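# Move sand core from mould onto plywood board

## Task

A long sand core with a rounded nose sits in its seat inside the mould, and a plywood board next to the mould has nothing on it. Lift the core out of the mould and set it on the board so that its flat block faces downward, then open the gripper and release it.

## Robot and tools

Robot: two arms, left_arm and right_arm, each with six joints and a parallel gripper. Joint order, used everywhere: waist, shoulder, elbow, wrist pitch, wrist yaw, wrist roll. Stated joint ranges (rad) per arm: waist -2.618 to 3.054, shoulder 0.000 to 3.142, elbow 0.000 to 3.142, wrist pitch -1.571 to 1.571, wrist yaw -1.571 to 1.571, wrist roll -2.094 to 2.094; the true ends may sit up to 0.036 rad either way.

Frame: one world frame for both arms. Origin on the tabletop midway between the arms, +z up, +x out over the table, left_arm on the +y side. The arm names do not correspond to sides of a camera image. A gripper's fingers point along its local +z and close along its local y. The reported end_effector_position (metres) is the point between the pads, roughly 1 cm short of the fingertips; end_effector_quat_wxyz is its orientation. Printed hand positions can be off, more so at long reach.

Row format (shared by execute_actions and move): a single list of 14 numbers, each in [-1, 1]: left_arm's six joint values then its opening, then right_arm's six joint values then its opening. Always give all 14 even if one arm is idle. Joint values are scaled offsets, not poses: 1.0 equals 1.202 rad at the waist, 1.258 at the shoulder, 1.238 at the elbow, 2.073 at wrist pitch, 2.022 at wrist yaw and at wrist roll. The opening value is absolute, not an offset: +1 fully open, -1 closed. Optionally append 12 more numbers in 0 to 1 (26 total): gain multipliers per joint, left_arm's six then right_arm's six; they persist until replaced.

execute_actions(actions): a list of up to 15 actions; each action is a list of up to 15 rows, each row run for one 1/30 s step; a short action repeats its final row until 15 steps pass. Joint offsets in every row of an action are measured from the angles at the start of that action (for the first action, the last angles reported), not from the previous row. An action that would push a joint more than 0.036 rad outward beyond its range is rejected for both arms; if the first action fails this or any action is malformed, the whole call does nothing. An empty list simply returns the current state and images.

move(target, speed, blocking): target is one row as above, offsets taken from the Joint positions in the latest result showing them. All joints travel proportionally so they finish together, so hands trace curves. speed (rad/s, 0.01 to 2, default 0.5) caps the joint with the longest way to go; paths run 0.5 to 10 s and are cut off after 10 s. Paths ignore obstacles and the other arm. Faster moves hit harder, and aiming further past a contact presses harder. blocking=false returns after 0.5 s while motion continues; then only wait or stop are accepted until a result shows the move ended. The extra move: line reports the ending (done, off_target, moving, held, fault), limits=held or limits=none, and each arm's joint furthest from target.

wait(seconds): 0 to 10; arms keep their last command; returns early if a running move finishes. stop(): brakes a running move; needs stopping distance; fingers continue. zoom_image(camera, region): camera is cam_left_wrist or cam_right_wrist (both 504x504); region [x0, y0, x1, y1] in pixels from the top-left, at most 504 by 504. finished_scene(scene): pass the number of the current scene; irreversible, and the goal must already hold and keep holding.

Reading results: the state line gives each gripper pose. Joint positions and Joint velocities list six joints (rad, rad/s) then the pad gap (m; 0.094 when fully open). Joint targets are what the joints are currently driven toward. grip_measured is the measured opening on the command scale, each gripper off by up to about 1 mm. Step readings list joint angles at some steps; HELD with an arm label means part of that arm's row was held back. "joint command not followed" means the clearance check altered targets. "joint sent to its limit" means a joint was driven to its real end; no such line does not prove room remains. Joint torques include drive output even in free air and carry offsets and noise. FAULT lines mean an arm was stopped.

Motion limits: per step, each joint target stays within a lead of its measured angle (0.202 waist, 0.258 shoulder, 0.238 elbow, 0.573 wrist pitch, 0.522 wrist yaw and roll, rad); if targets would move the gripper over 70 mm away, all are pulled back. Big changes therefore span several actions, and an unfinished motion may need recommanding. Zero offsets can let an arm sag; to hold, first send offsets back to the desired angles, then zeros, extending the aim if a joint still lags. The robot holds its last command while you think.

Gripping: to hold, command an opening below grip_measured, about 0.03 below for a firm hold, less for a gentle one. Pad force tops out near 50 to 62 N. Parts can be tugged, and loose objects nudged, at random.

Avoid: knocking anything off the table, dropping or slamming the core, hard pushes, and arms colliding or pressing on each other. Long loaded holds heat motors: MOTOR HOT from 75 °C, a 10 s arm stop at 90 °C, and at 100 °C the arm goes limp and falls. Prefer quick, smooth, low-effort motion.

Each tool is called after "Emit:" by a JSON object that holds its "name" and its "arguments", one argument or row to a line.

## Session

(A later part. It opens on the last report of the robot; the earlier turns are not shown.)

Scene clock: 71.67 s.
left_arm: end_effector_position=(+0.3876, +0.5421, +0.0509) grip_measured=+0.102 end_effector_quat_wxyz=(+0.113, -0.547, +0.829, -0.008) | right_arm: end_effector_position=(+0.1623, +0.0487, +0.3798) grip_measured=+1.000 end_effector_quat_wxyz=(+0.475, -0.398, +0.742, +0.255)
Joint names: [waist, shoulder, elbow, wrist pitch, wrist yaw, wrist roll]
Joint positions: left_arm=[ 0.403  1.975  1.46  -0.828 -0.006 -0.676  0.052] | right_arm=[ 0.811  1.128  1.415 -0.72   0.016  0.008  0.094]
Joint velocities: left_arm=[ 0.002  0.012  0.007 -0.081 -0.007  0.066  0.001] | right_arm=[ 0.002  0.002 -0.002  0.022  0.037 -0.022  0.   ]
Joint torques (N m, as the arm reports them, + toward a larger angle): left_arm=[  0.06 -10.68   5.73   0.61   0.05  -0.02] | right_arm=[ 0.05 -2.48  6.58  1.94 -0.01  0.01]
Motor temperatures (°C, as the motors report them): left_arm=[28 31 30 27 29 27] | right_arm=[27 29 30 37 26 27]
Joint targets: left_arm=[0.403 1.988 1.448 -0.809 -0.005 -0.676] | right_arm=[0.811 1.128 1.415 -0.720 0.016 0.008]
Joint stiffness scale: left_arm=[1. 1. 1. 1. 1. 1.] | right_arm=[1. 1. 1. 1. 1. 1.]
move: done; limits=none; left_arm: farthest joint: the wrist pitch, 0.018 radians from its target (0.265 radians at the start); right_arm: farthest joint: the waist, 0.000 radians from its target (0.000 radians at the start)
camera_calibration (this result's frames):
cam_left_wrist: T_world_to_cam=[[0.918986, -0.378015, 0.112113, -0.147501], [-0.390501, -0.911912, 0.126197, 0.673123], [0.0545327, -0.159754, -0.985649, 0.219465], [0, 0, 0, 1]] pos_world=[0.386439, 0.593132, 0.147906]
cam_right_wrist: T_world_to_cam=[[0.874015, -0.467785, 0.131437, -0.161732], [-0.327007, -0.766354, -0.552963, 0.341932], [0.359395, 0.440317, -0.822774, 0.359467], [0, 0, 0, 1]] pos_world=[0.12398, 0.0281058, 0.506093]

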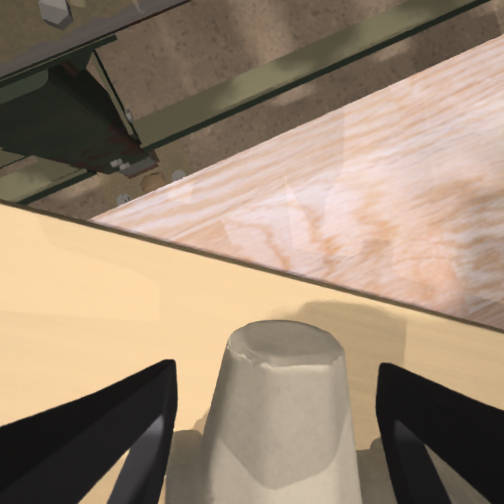

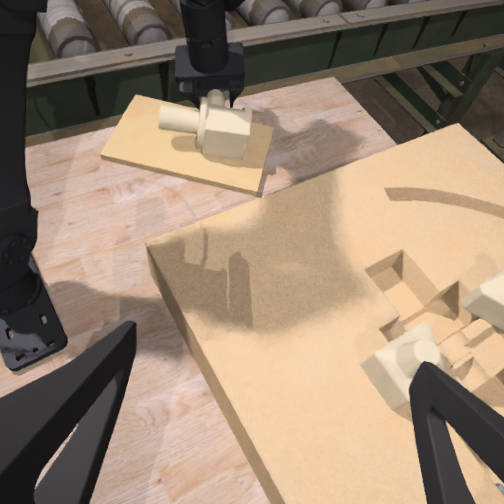

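Emit:
{"name": "move", "arguments": {
  "target": [0.018,0.045,0,0.045,0,0,-0.1,0,0,0,0,0,0,1],
  "speed": 0.15
}}

Emit:
{"name": "move", "arguments": {
  "target": [0,0,0,0,0,0,-0.7,0,0,0,0,0,0,1]
}}

Emit:
{"name": "move", "arguments": {
  "target": [0,-0.16,0.17,-0.13,0,0,-0.7,0,0,0,0,0,0,1],
  "speed": 0.15
}}

Scene clock: 74.03 s.
left_arm: end_effector_position=(+0.3918, +0.5540, +0.0392) grip_measured=-0.090 end_effector_quat_wxyz=(+0.121, -0.553, +0.824, -0.001) | right_arm: end_effector_position=(+0.1623, +0.0487, +0.3798) grip_measured=+1.000 end_effector_quat_wxyz=(+0.475, -0.398, +0.742, +0.255)
Joint names: [waist, shoulder, elbow, wrist pitch, wrist yaw, wrist roll]
Joint positions: left_arm=[ 0.418  2.011  1.46  -0.779 -0.019 -0.676  0.043] | right_arm=[ 0.811  1.128  1.415 -0.72   0.016  0.008  0.094]
Joint velocities: left_arm=[-0.002 -0.002 -0.032 -0.022 -0.022 -0.022 -0.001] | right_arm=[-0.007  0.012 -0.012  0.066  0.007 -0.007  0.   ]
Joint torques (N m, as the arm reports them, + toward a larger angle): left_arm=[  0.64 -10.49   6.64   0.86   0.14  -0.04] | right_arm=[ 0.03 -2.48  6.59  1.94 -0.02  0.  ]
Motor temperatures (°C, as the motors report them): left_arm=[28 31 30 27 29 27] | right_arm=[27 28 30 37 26 27]
Joint targets: left_arm=[0.425 2.031 1.460 -0.735 -0.006 -0.677] | right_arm=[0.811 1.128 1.415 -0.720 0.016 0.008]
Joint stiffness scale: left_arm=[1. 1. 1. 1. 1. 1.] | right_arm=[1. 1. 1. 1. 1. 1.]
move: off_target (left_arm); limits=none; left_arm: farthest joint: the wrist pitch, 0.044 radians from its target (0.093 radians at the start); right_arm: farthest joint: the waist, 0.000 radians from its target (0.000 radians at the start)
camera_calibration (this result's frames):
cam_left_wrist: T_world_to_cam=[[0.924621, -0.364238, 0.111388, -0.155348], [-0.375605, -0.920478, 0.107896, 0.686652], [0.0632301, -0.141601, -0.987902, 0.196204], [0, 0, 0, 1]] pos_world=[0.389142, 0.603247, 0.137048]
cam_right_wrist: T_world_to_cam=[[0.874015, -0.467785, 0.131437, -0.161732], [-0.327007, -0.766354, -0.552963, 0.341932], [0.359395, 0.440317, -0.822774, 0.359467], [0, 0, 0, 1]] pos_world=[0.12398, 0.0281058, 0.506093]

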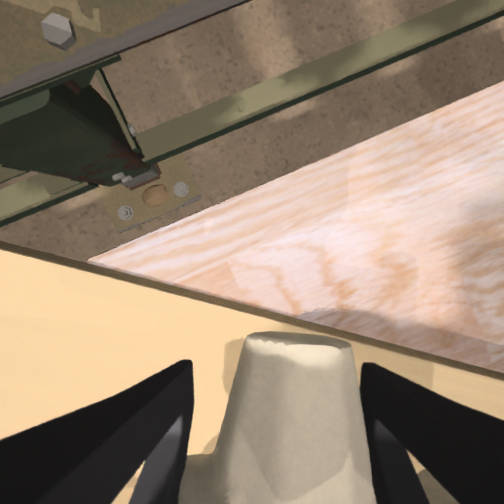

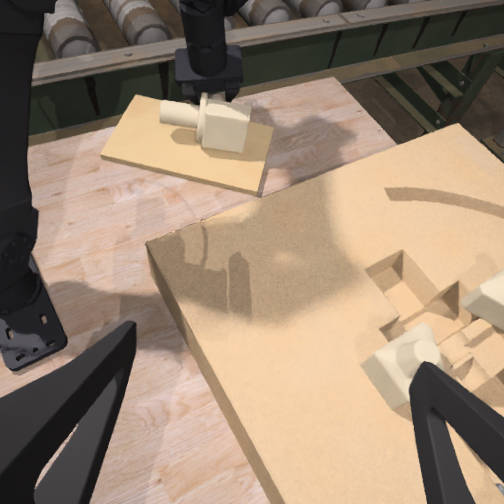

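Scene clock: 74.53 s.
left_arm: end_effector_position=(+0.3913, +0.5539, +0.0390) grip_measured=-0.111 end_effector_quat_wxyz=(+0.120, -0.553, +0.825, -0.001) | right_arm: end_effector_position=(+0.1623, +0.0487, +0.3798) grip_measured=+1.000 end_effector_quat_wxyz=(+0.475, -0.398, +0.742, +0.255)
Joint names: [waist, shoulder, elbow, wrist pitch, wrist yaw, wrist roll]
Joint positions: left_arm=[ 0.418  2.011  1.46  -0.78  -0.02  -0.676  0.042] | right_arm=[ 0.811  1.128  1.415 -0.72   0.016  0.008  0.094]
Joint velocities: left_arm=[ 0.002 -0.007  0.012 -0.081 -0.022 -0.066 -0.001] | right_arm=[-0.002 -0.007 -0.007  0.051 -0.051  0.037  0.   ]
Joint torques (N m, as the arm reports them, + toward a larger angle): left_arm=[  0.   -12.06   6.53   0.45   0.04  -0.03] | right_arm=[ 0.05 -2.48  6.59  1.93 -0.01  0.  ]
Motor temperatures (°C, as the motors report them): left_arm=[28 31 30 27 29 27] | right_arm=[27 28 30 37 26 27]
Joint targets: left_arm=[0.418 2.011 1.460 -0.779 -0.019 -0.676] | right_arm=[0.811 1.128 1.415 -0.720 0.016 0.008]
Joint stiffness scale: left_arm=[1. 1. 1. 1. 1. 1.] | right_arm=[1. 1. 1. 1. 1. 1.]
move: done; limits=none; left_arm: farthest joint: the wrist pitch, 0.001 radians from its target (0.000 radians at the start); right_arm: farthest joint: the waist, 0.000 radians from its target (0.000 radians at the start)
camera_calibration (this result's frames):
cam_left_wrist: T_world_to_cam=[[0.924781, -0.364391, 0.109536, -0.154845], [-0.375553, -0.920386, 0.108855, 0.686284], [0.0611498, -0.141804, -0.988004, 0.197041], [0, 0, 0, 1]] pos_world=[0.388885, 0.603163, 0.136933]
cam_right_wrist: T_world_to_cam=[[0.874015, -0.467785, 0.131437, -0.161732], [-0.327007, -0.766354, -0.552963, 0.341932], [0.359395, 0.440317, -0.822774, 0.359467], [0, 0, 0, 1]] pos_world=[0.12398, 0.0281058, 0.506093]

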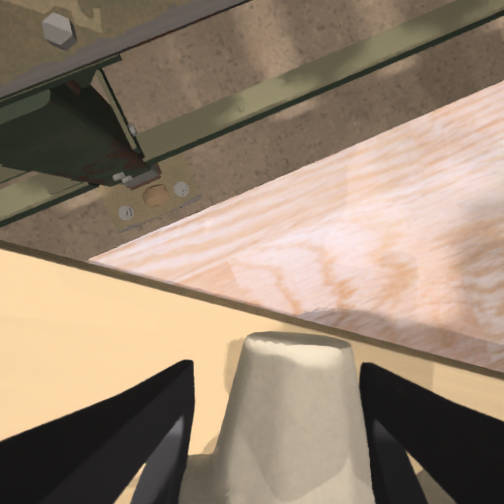

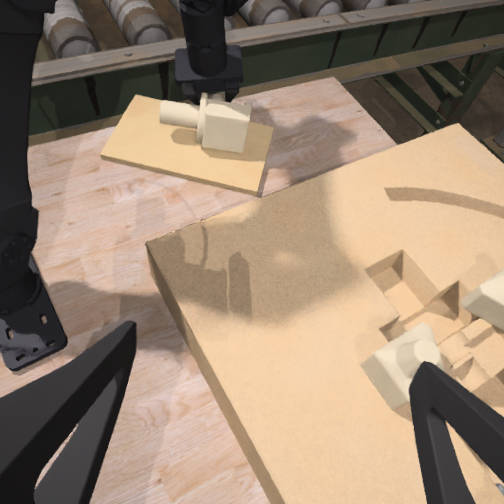

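Scene clock: 76.97 s.
left_arm: end_effector_position=(+0.3744, +0.5460, +0.1331) grip_measured=-0.347 end_effector_quat_wxyz=(+0.133, -0.552, +0.823, +0.002) | right_arm: end_effector_position=(+0.1623, +0.0487, +0.3798) grip_measured=+1.000 end_effector_quat_wxyz=(+0.475, -0.398, +0.742, +0.255)
Joint names: [waist, shoulder, elbow, wrist pitch, wrist yaw, wrist roll]
Joint positions: left_arm=[ 0.418  1.861  1.626 -1.07  -0.026 -0.675  0.031] | right_arm=[ 0.811  1.128  1.415 -0.72   0.016  0.008  0.094]
Joint velocities: left_arm=[ 0.002  0.017 -0.012 -0.051 -0.022 -0.066 -0.   ] | right_arm=[ 0.002 -0.002 -0.002 -0.007  0.022 -0.037  0.   ]
Joint torques (N m, as the arm reports them, + toward a larger angle): left_arm=[ -0.04 -15.11  10.16   0.71   0.08  -0.03] | right_arm=[ 0.03 -2.49  6.59  1.93 -0.01  0.01]
Motor temperatures (°C, as the motors report them): left_arm=[28 32 31 28 29 27] | right_arm=[27 28 30 37 26 27]
Joint targets: left_arm=[0.418 1.810 1.671 -1.050 -0.020 -0.676] | right_arm=[0.811 1.128 1.415 -0.720 0.016 0.008]
Joint stiffness scale: left_arm=[1. 1. 1. 1. 1. 1.] | right_arm=[1. 1. 1. 1. 1. 1.]
move: off_target (left_arm); limits=none; left_arm: farthest joint: the shoulder, 0.051 radians from its target (0.201 radians at the start); right_arm: farthest joint: the waist, 0.000 radians from its target (0.000 radians at the start)
camera_calibration (this result's frames):
cam_left_wrist: T_world_to_cam=[[0.922815, -0.365944, 0.120402, -0.152246], [-0.376836, -0.922394, 0.0847575, 0.667203], [0.0800414, -0.123587, -0.9891, 0.272966], [0, 0, 0, 1]] pos_world=[0.370072, 0.593446, 0.231771]
cam_right_wrist: T_world_to_cam=[[0.874015, -0.467785, 0.131437, -0.161732], [-0.327007, -0.766354, -0.552963, 0.341932], [0.359395, 0.440317, -0.822774, 0.359467], [0, 0, 0, 1]] pos_world=[0.12398, 0.0281058, 0.506093]

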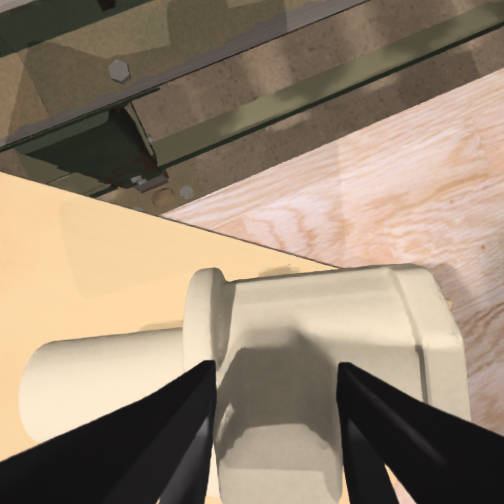

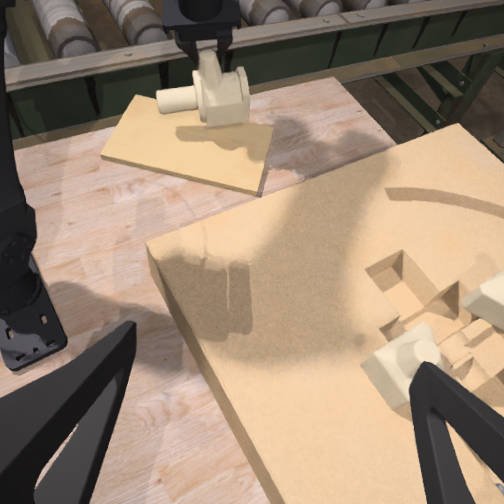

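Emit:
{"name": "move", "arguments": {
  "target": [-0.04,-0.055,-0.03,-0.08,0,0.12,-0.7,0,0,0,0,0,0,1],
  "speed": 0.2
}}

Emit:
{"name": "move", "arguments": {
  "target": [0,0,-0.09,0.055,0,0,-0.7,0,0,0,0,0,0,1],
  "speed": 0.1
}}

Scene clock: 80.30 s.
left_arm: end_effector_position=(+0.3384, +0.5115, +0.1207) grip_measured=-0.347 end_effector_quat_wxyz=(+0.044, -0.438, +0.898, +0.015) | right_arm: end_effector_position=(+0.1623, +0.0487, +0.3798) grip_measured=+1.000 end_effector_quat_wxyz=(+0.475, -0.398, +0.742, +0.255)
Joint names: [waist, shoulder, elbow, wrist pitch, wrist yaw, wrist roll]
Joint positions: left_arm=[ 0.381  1.842  1.582 -1.223 -0.028 -0.439  0.031] | right_arm=[ 0.811  1.128  1.415 -0.72   0.016  0.008  0.094]
Joint velocities: left_arm=[-0.002 -0.002 -0.007  0.081 -0.007 -0.037 -0.   ] | right_arm=[ 0.007  0.002  0.002 -0.007  0.022 -0.037  0.   ]
Joint torques (N m, as the arm reports them, + toward a larger angle): left_arm=[ -0.85 -14.39   6.99   0.     0.04   0.01] | right_arm=[ 0.03 -2.5   6.59  1.93 -0.01  0.01]
Motor temperatures (°C, as the motors report them): left_arm=[28 33 31 28 29 27] | right_arm=[27 28 30 37 26 27]
Joint targets: left_arm=[0.370 1.792 1.588 -1.236 -0.026 -0.432] | right_arm=[0.811 1.128 1.415 -0.720 0.016 0.008]
Joint stiffness scale: left_arm=[1. 1. 1. 1. 1. 1.] | right_arm=[1. 1. 1. 1. 1. 1.]
move: off_target (left_arm); limits=none; left_arm: farthest joint: the shoulder, 0.050 radians from its target (0.069 radians at the start); right_arm: farthest joint: the waist, 0.000 radians from its target (0.000 radians at the start)
camera_calibration (this result's frames):
cam_left_wrist: T_world_to_cam=[[0.802472, -0.596501, -0.0149856, 0.0448264], [-0.580365, -0.786106, 0.212636, 0.606607], [-0.138618, -0.161937, -0.977017, 0.351466], [0, 0, 0, 1]] pos_world=[0.364801, 0.560512, 0.215074]
cam_right_wrist: T_world_to_cam=[[0.874015, -0.467785, 0.131437, -0.161732], [-0.327007, -0.766354, -0.552963, 0.341932], [0.359395, 0.440317, -0.822774, 0.359467], [0, 0, 0, 1]] pos_world=[0.12398, 0.0281058, 0.506093]

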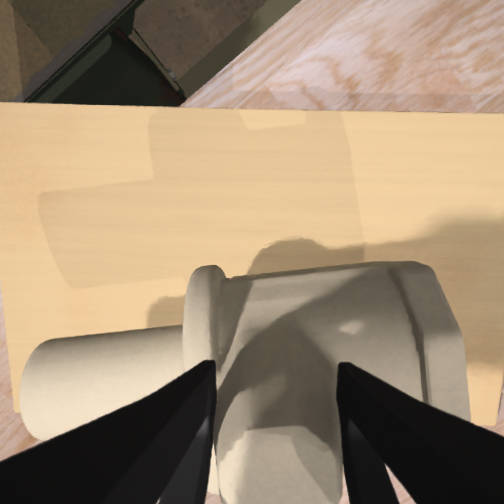

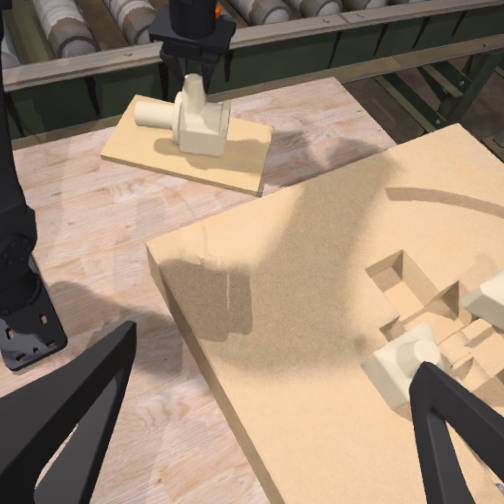

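Scene clock: 81.77 s.
left_arm: end_effector_position=(+0.3320, +0.5087, +0.1063) grip_measured=-0.348 end_effector_quat_wxyz=(+0.039, -0.438, +0.898, +0.016) | right_arm: end_effector_position=(+0.1623, +0.0487, +0.3798) grip_measured=+1.000 end_effector_quat_wxyz=(+0.475, -0.398, +0.742, +0.255)
Joint names: [waist, shoulder, elbow, wrist pitch, wrist yaw, wrist roll]
Joint positions: left_arm=[ 0.381  1.827  1.507 -1.172 -0.031 -0.439  0.031] | right_arm=[ 0.811  1.128  1.415 -0.72   0.016  0.008  0.094]
Joint velocities: left_arm=[ 0.002 -0.012 -0.012  0.037 -0.037 -0.022  0.   ] | right_arm=[ 0.017  0.007 -0.002  0.022  0.022 -0.037  0.   ]
Joint torques (N m, as the arm reports them, + toward a larger angle): left_arm=[ 0.06 -8.82  3.59  0.79  0.03 -0.01] | right_arm=[ 0.06 -2.48  6.59  1.93 -0.01  0.  ]
Motor temperatures (°C, as the motors report them): left_arm=[28 33 31 28 29 27] | right_arm=[27 28 30 37 26 27]
Joint targets: left_arm=[0.381 1.842 1.471 -1.109 -0.028 -0.439] | right_arm=[0.811 1.128 1.415 -0.720 0.016 0.008]
Joint stiffness scale: left_arm=[1. 1. 1. 1. 1. 1.] | right_arm=[1. 1. 1. 1. 1. 1.]
move: off_target (left_arm); limits=none; left_arm: farthest joint: the wrist pitch, 0.063 radians from its target (0.114 radians at the start); right_arm: farthest joint: the waist, 0.000 radians from its target (0.000 radians at the start)
camera_calibration (this result's frames):
cam_left_wrist: T_world_to_cam=[[0.802406, -0.596392, -0.0214699, 0.0487713], [-0.578076, -0.785691, 0.220267, 0.601948], [-0.148234, -0.164332, -0.975203, 0.340319], [0, 0, 0, 1]] pos_world=[0.359284, 0.557958, 0.200338]
cam_right_wrist: T_world_to_cam=[[0.874015, -0.467785, 0.131437, -0.161732], [-0.327007, -0.766354, -0.552963, 0.341932], [0.359395, 0.440317, -0.822774, 0.359467], [0, 0, 0, 1]] pos_world=[0.12398, 0.0281058, 0.506093]

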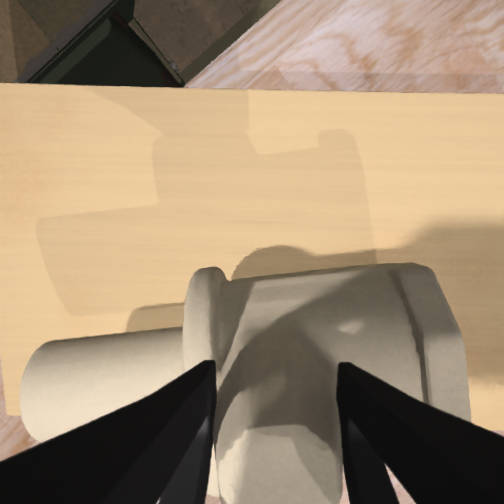

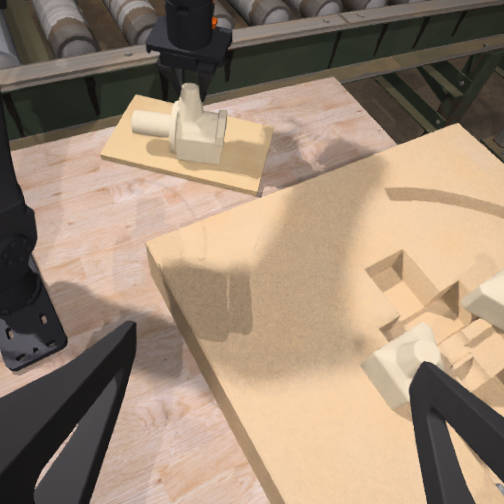

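Emit:
{"name": "move", "arguments": {
  "target": [0,-0.04,0.11,0.01,0,0,-0.7,0,0,0,0,0,0,1],
  "speed": 0.15
}}

Emit:
{"name": "move", "arguments": {
  "target": [0,0.04,-0.04,0.07,0,0,-0.7,0,0,0,0,0,0,1],
  "speed": 0.1
}}

Emit:
{"name": "move", "arguments": {
  "target": [0,0,0,0,0,0,0.3,0,0,0,0,0,0,1]
}}

Emit:
{"name": "move", "arguments": {
  "target": [0,-0.05,0.25,-0.17,0,0,0.3,0,0,0,0,0,0,1]
}}

Scene clock: 84.77 s.
left_arm: end_effector_position=(+0.3530, +0.5194, +0.1330) grip_measured=-0.348 end_effector_quat_wxyz=(+0.086, -0.437, +0.895, +0.017) | right_arm: end_effector_position=(+0.1623, +0.0487, +0.3798) grip_measured=+1.000 end_effector_quat_wxyz=(+0.475, -0.398, +0.742, +0.255)
Joint names: [waist, shoulder, elbow, wrist pitch, wrist yaw, wrist roll]
Joint positions: left_arm=[ 0.381  1.826  1.6   -1.173 -0.031 -0.439  0.031] | right_arm=[ 0.811  1.128  1.415 -0.72   0.016  0.008  0.094]
Joint velocities: left_arm=[ 0.007  0.027  0.007 -0.037  0.037  0.022 -0.   ] | right_arm=[-0.002 -0.027  0.007 -0.037 -0.007  0.007  0.   ]
Joint torques (N m, as the arm reports them, + toward a larger angle): left_arm=[  0.06 -14.19   9.96   0.53   0.03  -0.04] | right_arm=[ 0.02 -2.49  6.6   1.93 -0.01  0.  ]
Motor temperatures (°C, as the motors report them): left_arm=[28 33 30 28 29 27] | right_arm=[27 28 30 37 26 27]
Joint targets: left_arm=[0.381 1.777 1.643 -1.152 -0.031 -0.439] | right_arm=[0.811 1.128 1.415 -0.720 0.016 0.008]
Joint stiffness scale: left_arm=[1. 1. 1. 1. 1. 1.] | right_arm=[1. 1. 1. 1. 1. 1.]
move: off_target (left_arm); limits=none; left_arm: farthest joint: the shoulder, 0.049 radians from its target (0.050 radians at the start); right_arm: farthest joint: the waist, 0.000 radians from its target (0.000 radians at the start)
camera_calibration (this result's frames):
cam_left_wrist: T_world_to_cam=[[0.802484, -0.596329, 0.0202907, 0.0332036], [-0.593015, -0.793342, 0.137629, 0.636875], [-0.0659748, -0.122478, -0.990276, 0.322486], [0, 0, 0, 1]] pos_world=[0.372307, 0.564557, 0.231024]
cam_right_wrist: T_world_to_cam=[[0.874015, -0.467785, 0.131437, -0.161732], [-0.327007, -0.766354, -0.552963, 0.341932], [0.359395, 0.440317, -0.822774, 0.359467], [0, 0, 0, 1]] pos_world=[0.12398, 0.0281058, 0.506093]

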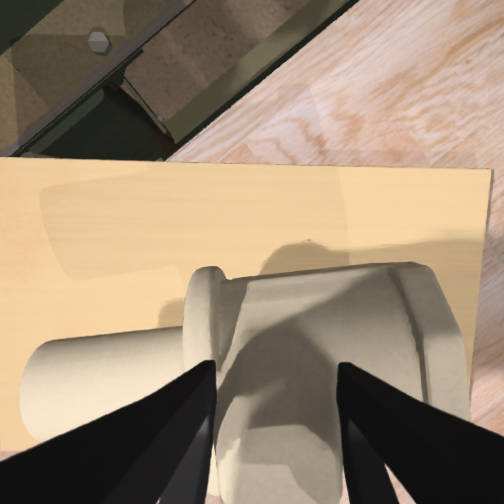

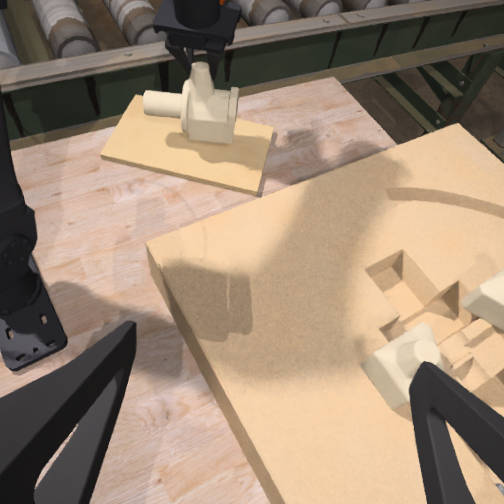

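Scene clock: 86.53 s.
left_arm: end_effector_position=(+0.3611, +0.5247, +0.1081) grip_measured=-0.349 end_effector_quat_wxyz=(+0.084, -0.437, +0.895, +0.020) | right_arm: end_effector_position=(+0.1623, +0.0487, +0.3798) grip_measured=+1.000 end_effector_quat_wxyz=(+0.475, -0.398, +0.742, +0.255)
Joint names: [waist, shoulder, elbow, wrist pitch, wrist yaw, wrist roll]
Joint positions: left_arm=[ 0.381  1.869  1.558 -1.091 -0.037 -0.439  0.031] | right_arm=[ 0.811  1.128  1.415 -0.72   0.016  0.008  0.094]
Joint velocities: left_arm=[-0.002  0.007 -0.002 -0.037 -0.051  0.022 -0.001] | right_arm=[-0.002 -0.007 -0.002 -0.007 -0.037 -0.022  0.   ]
Joint torques (N m, as the arm reports them, + toward a larger angle): left_arm=[  0.05 -10.16   6.07   0.92   0.07  -0.04] | right_arm=[ 0.03 -2.49  6.57  1.93 -0.01  0.  ]
Motor temperatures (°C, as the motors report them): left_arm=[28 33 30 28 29 27] | right_arm=[27 28 30 38 26 27]
Joint targets: left_arm=[0.381 1.876 1.551 -1.027 -0.031 -0.439] | right_arm=[0.811 1.128 1.415 -0.720 0.016 0.008]
Joint stiffness scale: left_arm=[1. 1. 1. 1. 1. 1.] | right_arm=[1. 1. 1. 1. 1. 1.]
move: off_target (left_arm); limits=none; left_arm: farthest joint: the wrist pitch, 0.063 radians from its target (0.145 radians at the start); right_arm: farthest joint: the waist, 0.000 radians from its target (0.000 radians at the start)
camera_calibration (this result's frames):
cam_left_wrist: T_world_to_cam=[[0.80298, -0.595861, 0.0131409, 0.0307328], [-0.591642, -0.794244, 0.138332, 0.649182], [-0.0719893, -0.118852, -0.990299, 0.299257], [0, 0, 0, 1]] pos_world=[0.380949, 0.569489, 0.206148]
cam_right_wrist: T_world_to_cam=[[0.874015, -0.467785, 0.131437, -0.161732], [-0.327007, -0.766354, -0.552963, 0.341932], [0.359395, 0.440317, -0.822774, 0.359467], [0, 0, 0, 1]] pos_world=[0.12398, 0.0281058, 0.506093]

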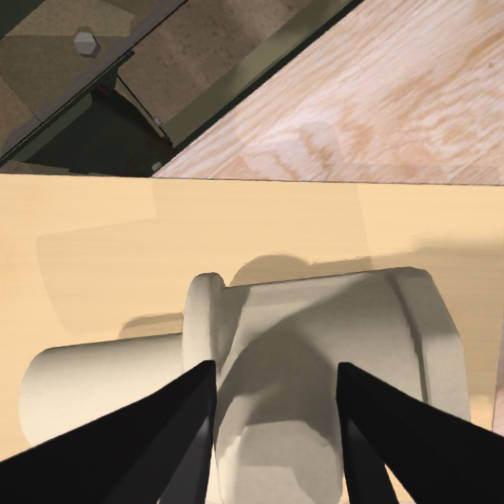

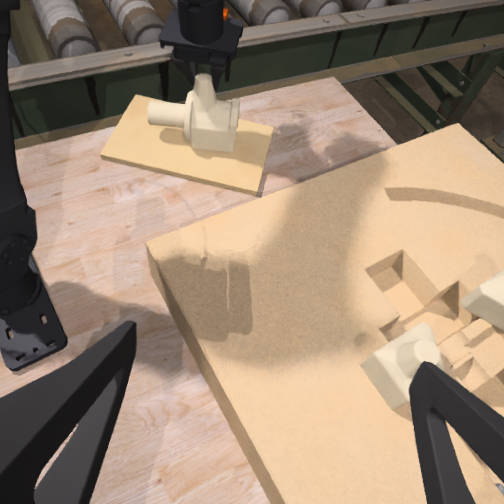

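Scene clock: 87.03 s.
left_arm: end_effector_position=(+0.3608, +0.5245, +0.1081) grip_measured=+0.298 end_effector_quat_wxyz=(+0.083, -0.437, +0.895, +0.020) | right_arm: end_effector_position=(+0.1623, +0.0487, +0.3798) grip_measured=+1.000 end_effector_quat_wxyz=(+0.475, -0.398, +0.742, +0.255)
Joint names: [waist, shoulder, elbow, wrist pitch, wrist yaw, wrist roll]
Joint positions: left_arm=[ 0.381  1.869  1.558 -1.092 -0.037 -0.439  0.061] | right_arm=[ 0.811  1.128  1.415 -0.72   0.016  0.008  0.094]
Joint velocities: left_arm=[-0.002 -0.027 -0.002  0.051 -0.022  0.066 -0.001] | right_arm=[ 0.012  0.002 -0.012 -0.051 -0.051  0.022  0.   ]
Joint torques (N m, as the arm reports them, + toward a larger angle): left_arm=[  0.07 -10.81   6.53   0.3    0.02  -0.03] | right_arm=[ 0.05 -2.49  6.59  1.93 -0.01  0.  ]
Motor temperatures (°C, as the motors report them): left_arm=[28 33 30 28 29 27] | right_arm=[27 28 30 38 26 27]
Joint targets: left_arm=[0.381 1.869 1.558 -1.090 -0.037 -0.439] | right_arm=[0.811 1.128 1.415 -0.720 0.016 0.008]
Joint stiffness scale: left_arm=[1. 1. 1. 1. 1. 1.] | right_arm=[1. 1. 1. 1. 1. 1.]
move: done; limits=none; left_arm: farthest joint: the wrist pitch, 0.001 radians from its target (0.000 radians at the start); right_arm: farthest joint: the waist, 0.000 radians from its target (0.000 radians at the start)
camera_calibration (this result's frames):
cam_left_wrist: T_world_to_cam=[[0.802993, -0.595854, 0.012627, 0.0309066], [-0.5915, -0.794173, 0.139345, 0.648742], [-0.0730014, -0.119362, -0.990163, 0.299795], [0, 0, 0, 1]] pos_world=[0.380799, 0.569414, 0.206057]
cam_right_wrist: T_world_to_cam=[[0.874015, -0.467785, 0.131437, -0.161732], [-0.327007, -0.766354, -0.552963, 0.341932], [0.359395, 0.440317, -0.822774, 0.359467], [0, 0, 0, 1]] pos_world=[0.12398, 0.0281058, 0.506093]

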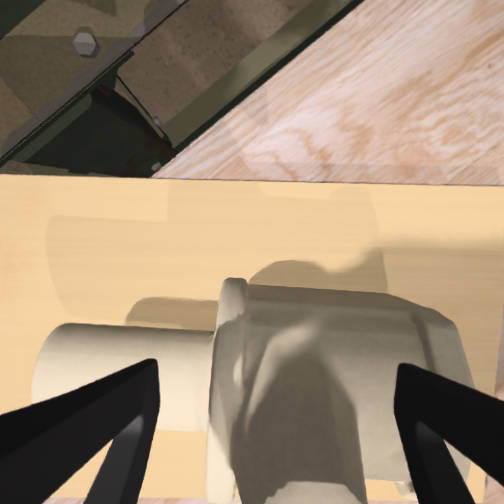

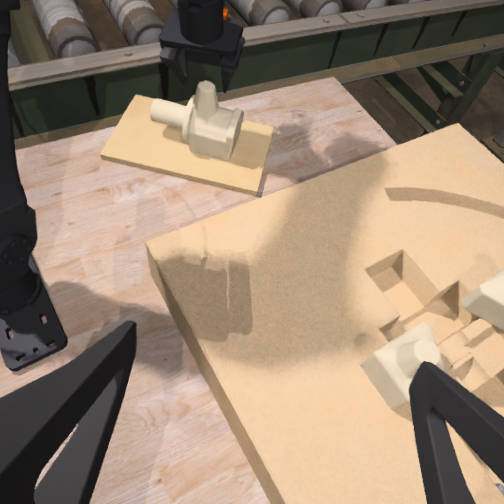

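Scene clock: 88.50 s.
left_arm: end_effector_position=(+0.3442, +0.5161, +0.1984) grip_measured=+0.298 end_effector_quat_wxyz=(+0.090, -0.437, +0.895, +0.020) | right_arm: end_effector_position=(+0.1623, +0.0487, +0.3798) grip_measured=+1.000 end_effector_quat_wxyz=(+0.475, -0.398, +0.742, +0.255)
Joint names: [waist, shoulder, elbow, wrist pitch, wrist yaw, wrist roll]
Joint positions: left_arm=[ 0.381  1.818  1.851 -1.424 -0.037 -0.439  0.061] | right_arm=[ 0.811  1.128  1.415 -0.72   0.016  0.008  0.094]
Joint velocities: left_arm=[ 0.002 -0.017 -0.002 -0.022 -0.081 -0.007 -0.   ] | right_arm=[ 0.012 -0.007  0.007 -0.022  0.037 -0.022  0.   ]
Joint torques (N m, as the arm reports them, + toward a larger angle): left_arm=[  0.04 -10.77   7.57   0.1    0.01  -0.01] | right_arm=[ 0.05 -2.5   6.58  1.93 -0.01  0.  ]
Motor temperatures (°C, as the motors report them): left_arm=[28 33 30 28 29 27] | right_arm=[27 28 30 38 26 27]
Joint targets: left_arm=[0.381 1.807 1.867 -1.444 -0.037 -0.439] | right_arm=[0.811 1.128 1.415 -0.720 0.016 0.008]
Joint stiffness scale: left_arm=[1. 1. 1. 1. 1. 1.] | right_arm=[1. 1. 1. 1. 1. 1.]
move: off_target (left_arm); limits=none; left_arm: farthest joint: the wrist pitch, 0.021 radians from its target (0.353 radians at the start); right_arm: farthest joint: the waist, 0.000 radians from its target (0.000 radians at the start)
camera_calibration (this result's frames):
cam_left_wrist: T_world_to_cam=[[0.802813, -0.595945, 0.0184494, 0.0370913], [-0.593048, -0.794953, 0.127848, 0.622859], [-0.0615237, -0.113579, -0.991622, 0.380378], [0, 0, 0, 1]] pos_world=[0.36301, 0.560451, 0.296876]
cam_right_wrist: T_world_to_cam=[[0.874015, -0.467785, 0.131437, -0.161732], [-0.327007, -0.766354, -0.552963, 0.341932], [0.359395, 0.440317, -0.822774, 0.359467], [0, 0, 0, 1]] pos_world=[0.12398, 0.0281058, 0.506093]

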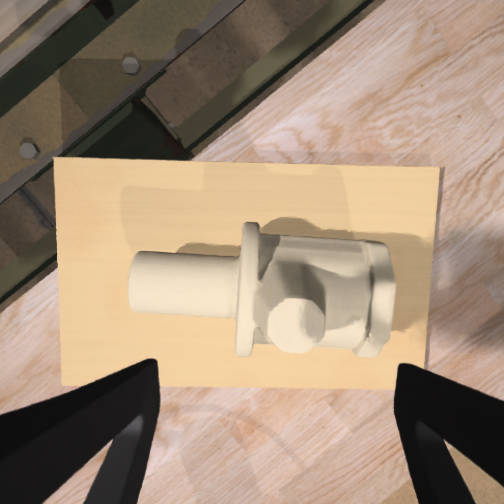

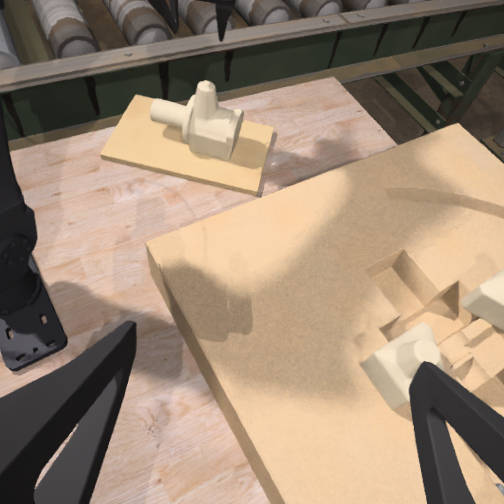

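Emit:
{"name": "finished_scene", "arguments": {
  "scene": 1
}}

The scene is finished: the task was done.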